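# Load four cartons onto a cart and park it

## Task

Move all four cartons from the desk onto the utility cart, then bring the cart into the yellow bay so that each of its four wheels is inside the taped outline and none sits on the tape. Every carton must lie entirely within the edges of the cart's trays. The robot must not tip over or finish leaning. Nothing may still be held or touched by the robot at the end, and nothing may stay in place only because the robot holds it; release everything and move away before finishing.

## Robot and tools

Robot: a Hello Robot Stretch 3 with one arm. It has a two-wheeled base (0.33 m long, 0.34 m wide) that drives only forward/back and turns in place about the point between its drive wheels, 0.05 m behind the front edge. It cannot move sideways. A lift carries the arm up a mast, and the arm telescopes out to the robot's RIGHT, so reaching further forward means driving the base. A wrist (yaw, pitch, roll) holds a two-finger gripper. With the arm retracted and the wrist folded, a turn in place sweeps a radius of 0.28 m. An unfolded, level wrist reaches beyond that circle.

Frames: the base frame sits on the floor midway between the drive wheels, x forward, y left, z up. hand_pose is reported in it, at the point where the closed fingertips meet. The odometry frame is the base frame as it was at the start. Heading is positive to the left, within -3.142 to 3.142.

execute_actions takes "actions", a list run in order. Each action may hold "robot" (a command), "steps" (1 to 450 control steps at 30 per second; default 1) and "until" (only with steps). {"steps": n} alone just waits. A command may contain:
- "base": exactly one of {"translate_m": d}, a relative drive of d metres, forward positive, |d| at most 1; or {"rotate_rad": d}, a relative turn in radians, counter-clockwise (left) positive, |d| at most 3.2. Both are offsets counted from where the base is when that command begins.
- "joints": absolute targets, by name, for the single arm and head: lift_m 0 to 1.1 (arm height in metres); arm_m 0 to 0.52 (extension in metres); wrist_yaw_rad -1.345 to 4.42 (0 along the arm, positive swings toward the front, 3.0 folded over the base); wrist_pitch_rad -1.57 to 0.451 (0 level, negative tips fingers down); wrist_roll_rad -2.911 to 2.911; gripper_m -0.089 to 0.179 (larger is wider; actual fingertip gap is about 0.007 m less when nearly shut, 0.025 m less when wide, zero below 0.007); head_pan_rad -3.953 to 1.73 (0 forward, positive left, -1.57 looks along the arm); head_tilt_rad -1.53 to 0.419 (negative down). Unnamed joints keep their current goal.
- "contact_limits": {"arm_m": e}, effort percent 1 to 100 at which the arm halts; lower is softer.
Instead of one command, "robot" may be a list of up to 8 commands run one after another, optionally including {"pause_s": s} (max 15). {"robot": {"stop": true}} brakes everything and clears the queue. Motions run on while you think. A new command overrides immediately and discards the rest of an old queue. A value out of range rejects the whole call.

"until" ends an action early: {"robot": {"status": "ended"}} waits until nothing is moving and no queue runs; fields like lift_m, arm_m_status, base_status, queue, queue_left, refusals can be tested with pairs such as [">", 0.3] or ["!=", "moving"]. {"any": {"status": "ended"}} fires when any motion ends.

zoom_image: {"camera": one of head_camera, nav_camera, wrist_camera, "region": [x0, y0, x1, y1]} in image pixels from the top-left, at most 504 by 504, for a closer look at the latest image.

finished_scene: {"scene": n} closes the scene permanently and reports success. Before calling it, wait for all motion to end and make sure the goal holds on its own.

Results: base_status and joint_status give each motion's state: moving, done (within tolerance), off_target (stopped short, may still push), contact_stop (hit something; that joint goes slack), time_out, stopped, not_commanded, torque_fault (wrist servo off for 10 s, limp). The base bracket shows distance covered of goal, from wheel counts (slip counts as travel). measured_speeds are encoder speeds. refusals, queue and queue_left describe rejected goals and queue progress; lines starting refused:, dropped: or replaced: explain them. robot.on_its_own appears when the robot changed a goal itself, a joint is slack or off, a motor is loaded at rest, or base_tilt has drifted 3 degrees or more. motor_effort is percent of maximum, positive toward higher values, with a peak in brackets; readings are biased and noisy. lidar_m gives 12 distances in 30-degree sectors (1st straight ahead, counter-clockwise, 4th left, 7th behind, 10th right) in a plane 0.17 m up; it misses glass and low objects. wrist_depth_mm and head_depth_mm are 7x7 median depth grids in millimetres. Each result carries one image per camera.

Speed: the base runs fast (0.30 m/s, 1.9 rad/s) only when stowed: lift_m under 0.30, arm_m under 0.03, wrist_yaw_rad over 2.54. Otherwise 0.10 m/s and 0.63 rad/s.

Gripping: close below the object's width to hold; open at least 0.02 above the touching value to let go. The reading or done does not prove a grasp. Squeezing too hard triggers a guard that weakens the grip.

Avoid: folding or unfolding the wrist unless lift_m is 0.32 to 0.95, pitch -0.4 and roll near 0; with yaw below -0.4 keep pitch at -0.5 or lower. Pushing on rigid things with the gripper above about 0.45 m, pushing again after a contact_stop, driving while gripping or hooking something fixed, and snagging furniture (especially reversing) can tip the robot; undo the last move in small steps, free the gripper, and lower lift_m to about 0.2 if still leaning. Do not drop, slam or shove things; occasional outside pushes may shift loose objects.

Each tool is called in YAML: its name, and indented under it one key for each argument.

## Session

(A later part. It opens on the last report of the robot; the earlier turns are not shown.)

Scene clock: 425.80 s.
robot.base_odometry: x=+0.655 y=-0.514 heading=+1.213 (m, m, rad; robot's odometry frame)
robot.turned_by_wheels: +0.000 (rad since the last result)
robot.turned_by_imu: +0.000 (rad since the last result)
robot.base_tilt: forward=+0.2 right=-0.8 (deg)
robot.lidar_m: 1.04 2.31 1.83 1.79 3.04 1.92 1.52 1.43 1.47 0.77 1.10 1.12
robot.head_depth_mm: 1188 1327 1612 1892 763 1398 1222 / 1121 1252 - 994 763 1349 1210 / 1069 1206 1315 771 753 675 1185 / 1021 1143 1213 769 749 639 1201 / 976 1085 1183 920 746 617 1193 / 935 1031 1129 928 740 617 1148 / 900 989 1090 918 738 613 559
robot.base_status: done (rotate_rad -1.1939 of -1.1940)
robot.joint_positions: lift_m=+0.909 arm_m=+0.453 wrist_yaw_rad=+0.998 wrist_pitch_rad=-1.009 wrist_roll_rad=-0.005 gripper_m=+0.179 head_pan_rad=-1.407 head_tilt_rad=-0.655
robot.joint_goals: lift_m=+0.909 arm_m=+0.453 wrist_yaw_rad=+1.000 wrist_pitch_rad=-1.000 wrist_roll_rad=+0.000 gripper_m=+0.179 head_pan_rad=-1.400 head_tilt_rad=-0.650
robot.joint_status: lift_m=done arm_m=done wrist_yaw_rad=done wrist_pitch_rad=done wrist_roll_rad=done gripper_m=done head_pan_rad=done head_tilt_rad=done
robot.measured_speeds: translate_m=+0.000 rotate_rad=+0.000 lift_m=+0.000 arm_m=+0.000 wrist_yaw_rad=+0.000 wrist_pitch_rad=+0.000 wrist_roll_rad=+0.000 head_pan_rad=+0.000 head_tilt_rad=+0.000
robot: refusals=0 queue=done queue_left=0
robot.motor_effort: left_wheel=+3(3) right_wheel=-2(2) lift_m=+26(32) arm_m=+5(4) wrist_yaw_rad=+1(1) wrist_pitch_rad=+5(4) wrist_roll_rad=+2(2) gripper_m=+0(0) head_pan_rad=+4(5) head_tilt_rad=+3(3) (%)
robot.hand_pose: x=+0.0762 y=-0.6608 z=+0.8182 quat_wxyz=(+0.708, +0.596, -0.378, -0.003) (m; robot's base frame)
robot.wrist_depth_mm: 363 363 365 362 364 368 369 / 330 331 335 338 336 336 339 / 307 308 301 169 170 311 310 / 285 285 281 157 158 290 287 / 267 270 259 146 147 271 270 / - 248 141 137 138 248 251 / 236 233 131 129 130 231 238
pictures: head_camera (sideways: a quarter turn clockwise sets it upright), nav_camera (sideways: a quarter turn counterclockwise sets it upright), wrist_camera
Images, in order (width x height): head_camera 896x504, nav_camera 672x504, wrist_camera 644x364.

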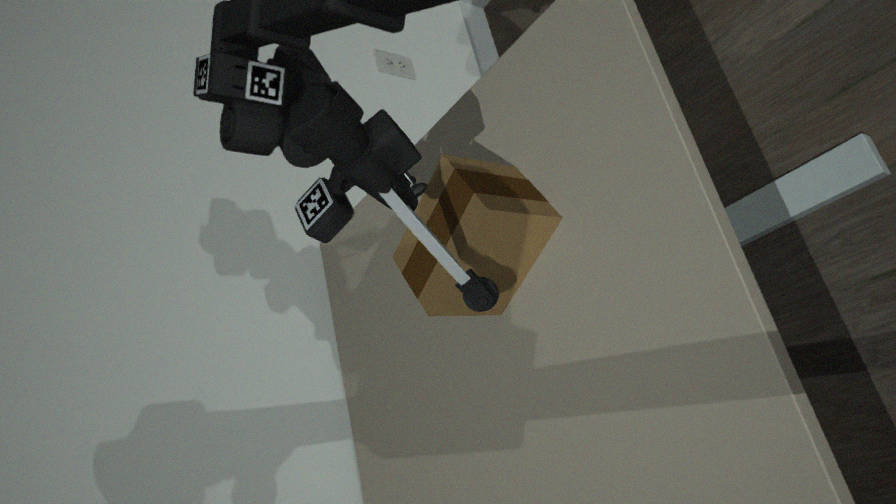

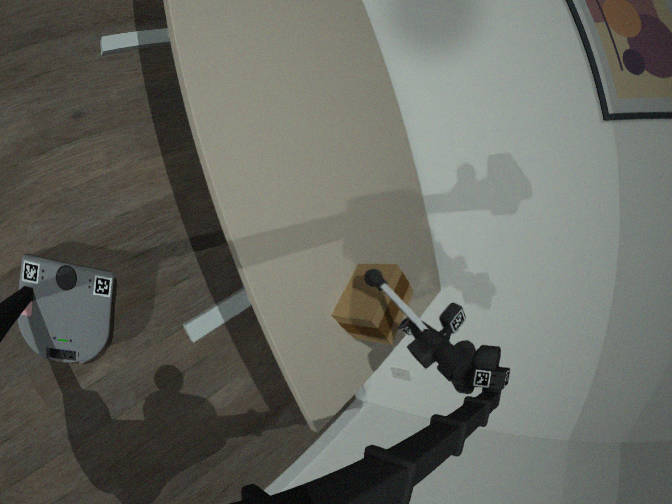

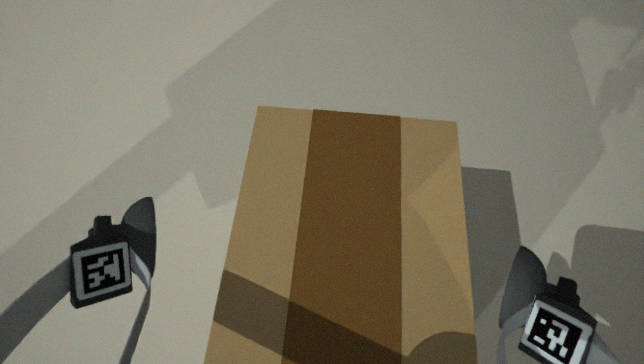

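execute_actions:
  actions:
    - {"robot":[{"base":{"translate_m":-0.011}},{"joints":{"gripper_m":0.035}},{"joints":{"lift_m":1.1}}],"steps":450,"until":{"robot":{"status":"ended"}}}
    - {"robot":{"base":{"rotate_rad":1.312},"joints":{"gripper_m":0.03,"arm_m":0.2,"wrist_yaw_rad":0.785,"head_pan_rad":-1.45,"head_tilt_rad":-0.7}},"steps":450,"until":{"robot":{"base_status":["!=","moving"]}}}
    - {"robot":{"base":{"translate_m":1.0},"joints":{"gripper_m":0.035}},"steps":200,"until":{"robot":{"translate_m":[">",0.35]}}}
    - {"robot":{"base":{"translate_m":0.95},"joints":{"gripper_m":0.03}},"steps":100}
    - {"robot":{"joints":{"gripper_m":0.035}},"steps":100}
    - {"robot":{"joints":{"gripper_m":0.03}},"steps":200,"until":{"robot":{"base_status":["!=","moving"]}}}
    - {"robot":{"base":{"rotate_rad":1.617},"joints":{"gripper_m":0.035}},"steps":200,"until":{"robot":{"base_status":["!=","moving"]}}}
    - {"robot":{"joints":{"gripper_m":0.03,"arm_m":0.42}},"steps":200,"until":{"robot":{"status":"ended"}}}

Scene clock: 462.60 s.
robot.base_odometry: x=-0.409 y=+0.228 heading=-2.142 (m, m, rad; robot's odometry frame)
robot.turned_by_wheels: +2.929 (rad since the last result)
robot.turned_by_imu: +2.908 (rad since the last result)
robot.base_tilt: forward=+0.2 right=-0.8 (deg)
robot.lidar_m: 2.47 2.22 2.40 2.04 1.53 1.96 1.58 1.36 0.73 0.49 0.67 2.19
robot.head_depth_mm: 1363 1443 867 1182 1316 1399 1206 / - 1512 803 793 1085 1320 1190 / 1580 1754 628 787 1019 1193 1190 / 1811 1948 598 714 959 938 1140 / 2007 2245 802 808 1064 1265 1181 / 2341 2684 946 1084 1326 1327 1174 / 2539 2797 2593 1985 1607 1355 1167
robot.base_status: done (rotate_rad +1.6169 of +1.6170)
robot.joint_positions: lift_m=+1.099 arm_m=+0.420 wrist_yaw_rad=+0.786 wrist_pitch_rad=-1.017 wrist_roll_rad=-0.005 gripper_m=+0.041 head_pan_rad=-1.443 head_tilt_rad=-0.691
robot.joint_goals: lift_m=+1.100 arm_m=+0.420 wrist_yaw_rad=+0.785 wrist_pitch_rad=-1.000 wrist_roll_rad=+0.000 gripper_m=+0.040 head_pan_rad=-1.450 head_tilt_rad=-0.700
robot.joint_status: lift_m=done arm_m=done wrist_yaw_rad=done wrist_pitch_rad=done wrist_roll_rad=done gripper_m=done head_pan_rad=done head_tilt_rad=done
robot.measured_speeds: translate_m=+0.000 rotate_rad=+0.000 lift_m=+0.000 arm_m=+0.000 wrist_yaw_rad=+0.000 wrist_pitch_rad=+0.000 wrist_roll_rad=+0.000 head_pan_rad=+0.000 head_tilt_rad=+0.000
robot: refusals=0 queue=done queue_left=0
robot.on_its_own: gripper_m is held at +0.040, not at your +0.030, by its stall guard, which is still easing
robot.motor_effort: left_wheel=-2(11) right_wheel=+2(8) lift_m=+34(36) arm_m=+5(9) wrist_yaw_rad=-2(4) wrist_pitch_rad=+9(9) wrist_roll_rad=+2(2) gripper_m=-24(97) head_pan_rad=-4(13) head_tilt_rad=-5(14) (%)
robot.hand_pose: x=+0.0592 y=-0.6455 z=+1.0074 quat_wxyz=(+0.704, +0.555, -0.437, -0.081) (m; robot's base frame)
robot.wrist_depth_mm: - - - - - - - / - - - 469 463 459 443 / - - - 164 165 450 419 / - - 156 153 154 416 368 / - - 143 143 144 272 264 / - - 134 134 135 250 248 / - - 126 127 128 242 232
pictures: head_camera (sideways: a quarter turn clockwise sets it upright), nav_camera (sideways: a quarter turn counterclockwise sets it upright), wrist_camera
Images, in order (width x height): head_camera 896x504, nav_camera 672x504, wrist_camera 644x364.

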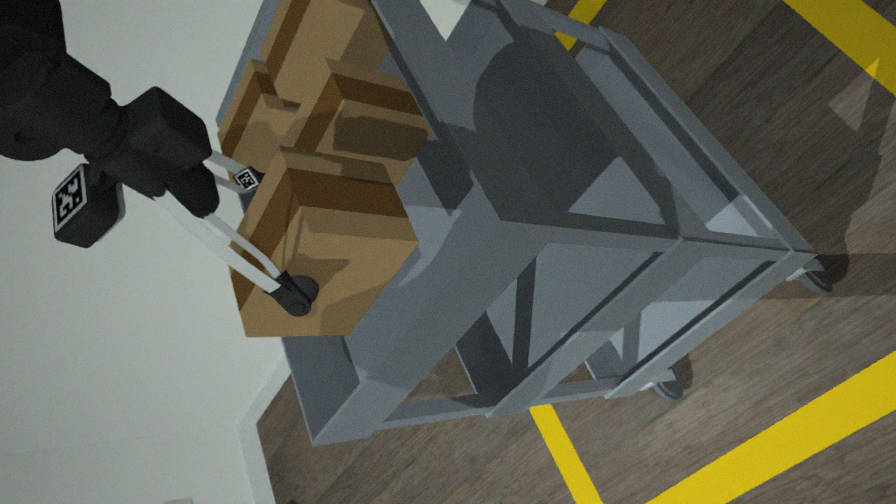

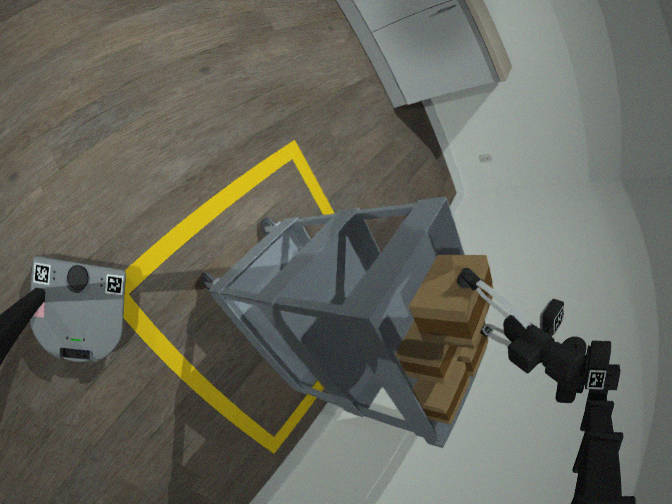

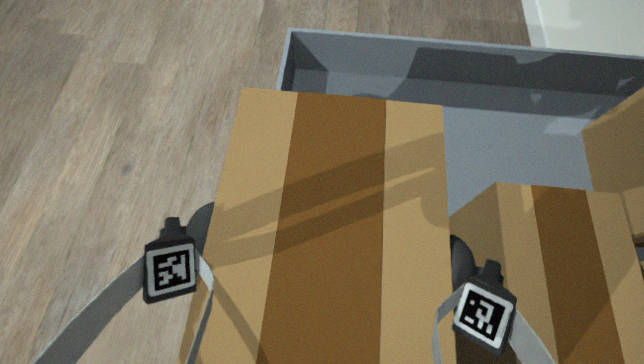

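execute_actions:
  actions:
    - {"robot":[{"joints":{"gripper_m":0.035,"arm_m":0.467}},{"joints":{"lift_m":1.02}}],"steps":200,"until":{"robot":{"status":"ended"}}}

Scene clock: 467.50 s.
robot.base_odometry: x=-0.409 y=+0.228 heading=-2.142 (m, m, rad; robot's odometry frame)
robot.turned_by_wheels: +0.000 (rad since the last result)
robot.turned_by_imu: +0.000 (rad since the last result)
robot.base_tilt: forward=+0.2 right=-0.9 (deg)
robot.lidar_m: 2.47 2.21 2.39 2.03 1.53 1.96 1.58 1.36 0.73 0.49 0.67 2.19
robot.head_depth_mm: - 1443 867 1179 1309 1391 1203 / - 1534 805 796 1084 1325 1200 / 1619 - 717 737 1016 1191 1187 / 1795 2018 701 706 960 939 1144 / 2021 2288 933 785 1064 1262 1177 / 2331 2665 947 1091 1325 1324 1171 / 2557 2854 2563 1978 1603 1354 1168
robot.base_status: done (rotate_rad +1.6169 of +1.6170)
robot.joint_positions: lift_m=+1.020 arm_m=+0.467 wrist_yaw_rad=+0.786 wrist_pitch_rad=-1.017 wrist_roll_rad=-0.005 gripper_m=+0.046 head_pan_rad=-1.443 head_tilt_rad=-0.691
robot.joint_goals: lift_m=+1.020 arm_m=+0.467 wrist_yaw_rad=+0.785 wrist_pitch_rad=-1.000 wrist_roll_rad=+0.000 gripper_m=+0.045 head_pan_rad=-1.450 head_tilt_rad=-0.700
robot.joint_status: lift_m=done arm_m=done wrist_yaw_rad=done wrist_pitch_rad=done wrist_roll_rad=done gripper_m=done head_pan_rad=done head_tilt_rad=done
robot.measured_speeds: translate_m=+0.000 rotate_rad=+0.000 lift_m=+0.000 arm_m=+0.000 wrist_yaw_rad=+0.000 wrist_pitch_rad=+0.000 wrist_roll_rad=+0.000 head_pan_rad=+0.000 head_tilt_rad=+0.000
robot: refusals=0 queue=done queue_left=0
robot.on_its_own: gripper_m is held at +0.045, not at your +0.035, by its stall guard, which is still easing
robot.motor_effort: left_wheel=-3(3) right_wheel=+3(2) lift_m=+29(33) arm_m=+4(5) wrist_yaw_rad=-1(1) wrist_pitch_rad=+9(9) wrist_roll_rad=+2(2) gripper_m=-23(83) head_pan_rad=-5(4) head_tilt_rad=-6(5) (%)
robot.hand_pose: x=+0.0592 y=-0.6925 z=+0.9281 quat_wxyz=(+0.704, +0.555, -0.437, -0.081) (m; robot's base frame)
robot.wrist_depth_mm: - - - 367 356 349 342 / - - 378 380 379 379 373 / - - 257 164 166 352 346 / - - 157 153 155 322 317 / - - 142 143 145 198 184 / - - 134 135 136 177 173 / 994 972 127 127 128 186 162
pictures: head_camera (sideways: a quarter turn clockwise sets it upright), nav_camera (sideways: a quarter turn counterclockwise sets it upright), wrist_camera
Images, in order (width x height): head_camera 896x504, nav_camera 672x504, wrist_camera 644x364.

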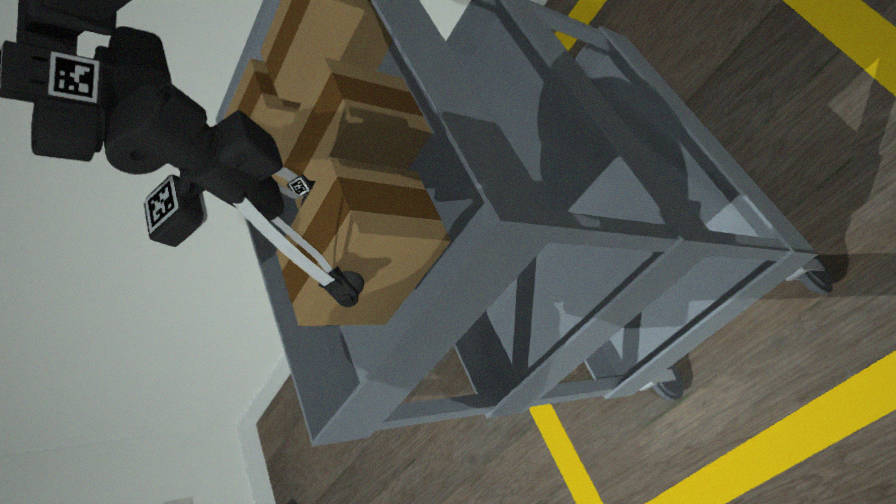

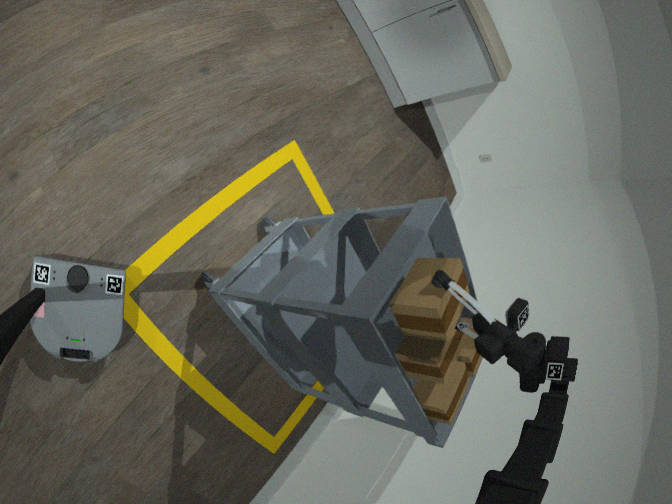

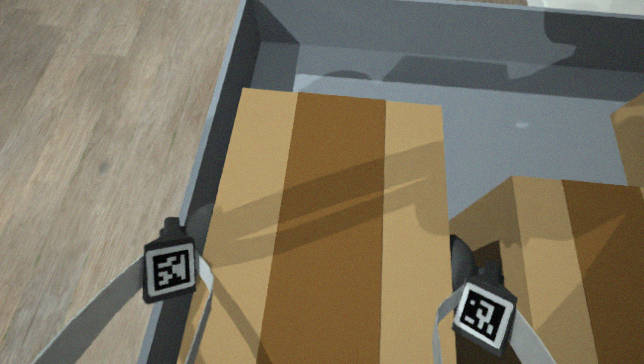

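execute_actions:
  actions:
    - {"robot":[{"joints":{"lift_m":0.984}},{"joints":{"gripper_m":0.145}},{"joints":{"lift_m":1.06}},{"joints":{"arm_m":0.05}}],"steps":400,"until":{"robot":{"status":"ended"}}}

Scene clock: 477.17 s.
robot.base_odometry: x=-0.409 y=+0.228 heading=-2.142 (m, m, rad; robot's odometry frame)
robot.turned_by_wheels: +0.000 (rad since the last result)
robot.turned_by_imu: -0.001 (rad since the last result)
robot.base_tilt: forward=+0.1 right=-0.9 (deg)
robot.lidar_m: 2.46 2.22 2.40 2.03 1.53 1.96 1.59 1.36 0.73 0.49 0.67 2.19
robot.head_depth_mm: 1325 - - - - 1394 1206 / 1458 - - - - 1327 1197 / 1609 1736 847 - - 1188 1189 / 1797 1999 1076 681 962 936 1138 / 2035 2276 1001 1152 1064 1253 1185 / 2309 2705 943 1092 1309 1302 1171 / 2537 2816 2602 1971 1607 1326 1164
robot.base_status: done (rotate_rad +1.6169 of +1.6170)
robot.joint_positions: lift_m=+1.060 arm_m=+0.050 wrist_yaw_rad=+0.786 wrist_pitch_rad=-1.010 wrist_roll_rad=-0.005 gripper_m=+0.145 head_pan_rad=-1.443 head_tilt_rad=-0.691
robot.joint_goals: lift_m=+1.060 arm_m=+0.050 wrist_yaw_rad=+0.785 wrist_pitch_rad=-1.000 wrist_roll_rad=+0.000 gripper_m=+0.145 head_pan_rad=-1.450 head_tilt_rad=-0.700
robot.joint_status: lift_m=done arm_m=done wrist_yaw_rad=done wrist_pitch_rad=done wrist_roll_rad=done gripper_m=done head_pan_rad=done head_tilt_rad=done
robot.measured_speeds: translate_m=+0.000 rotate_rad=+0.000 lift_m=+0.000 arm_m=+0.000 wrist_yaw_rad=+0.000 wrist_pitch_rad=+0.000 wrist_roll_rad=+0.000 head_pan_rad=+0.000 head_tilt_rad=+0.000
robot: refusals=0 queue=done queue_left=0
robot.motor_effort: left_wheel=-3(3) right_wheel=+2(5) lift_m=+32(33) arm_m=-5(5) wrist_yaw_rad=-1(2) wrist_pitch_rad=+5(12) wrist_roll_rad=+2(2) gripper_m=+0(81) head_pan_rad=-4(4) head_tilt_rad=-5(5) (%)
robot.hand_pose: x=+0.0605 y=-0.2774 z=+0.9688 quat_wxyz=(+0.704, +0.553, -0.439, -0.078) (m; robot's base frame)
robot.wrist_depth_mm: - - - - - 418 323 / - - - - - 404 322 / - - - - 814 385 381 / - - - - 759 365 341 / - - - - 704 677 671 / - - - - - 962 960 / - - - - - - -
pictures: head_camera (sideways: a quarter turn clockwise sets it upright), nav_camera (sideways: a quarter turn counterclockwise sets it upright), wrist_camera
Images, in order (width x height): head_camera 896x504, nav_camera 672x504, wrist_camera 644x364.

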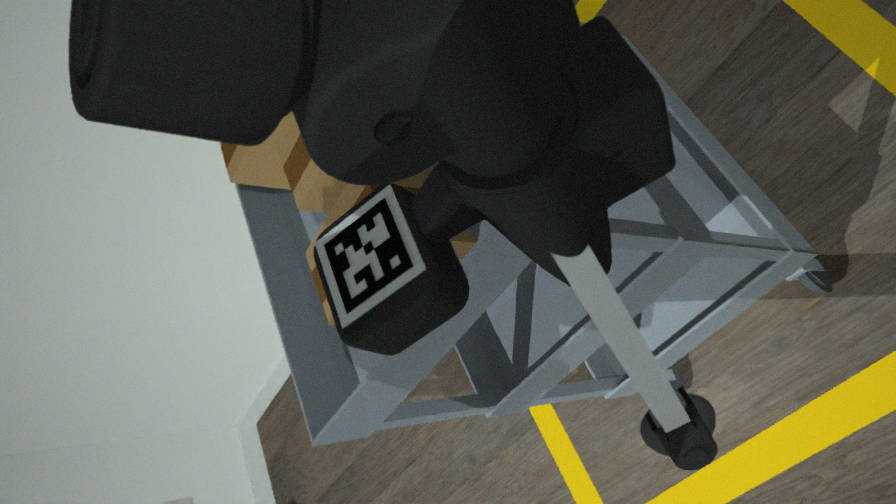

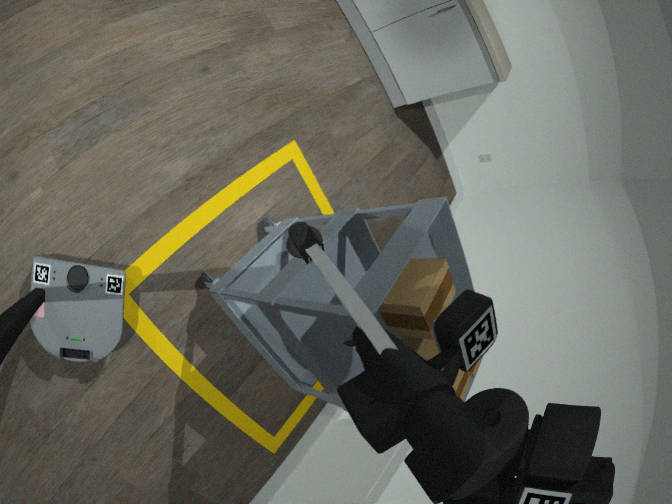

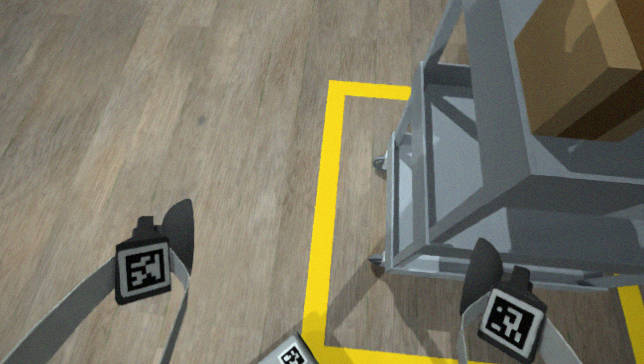

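finished_scene:
  scene: 2

The scene is finished: the task was done.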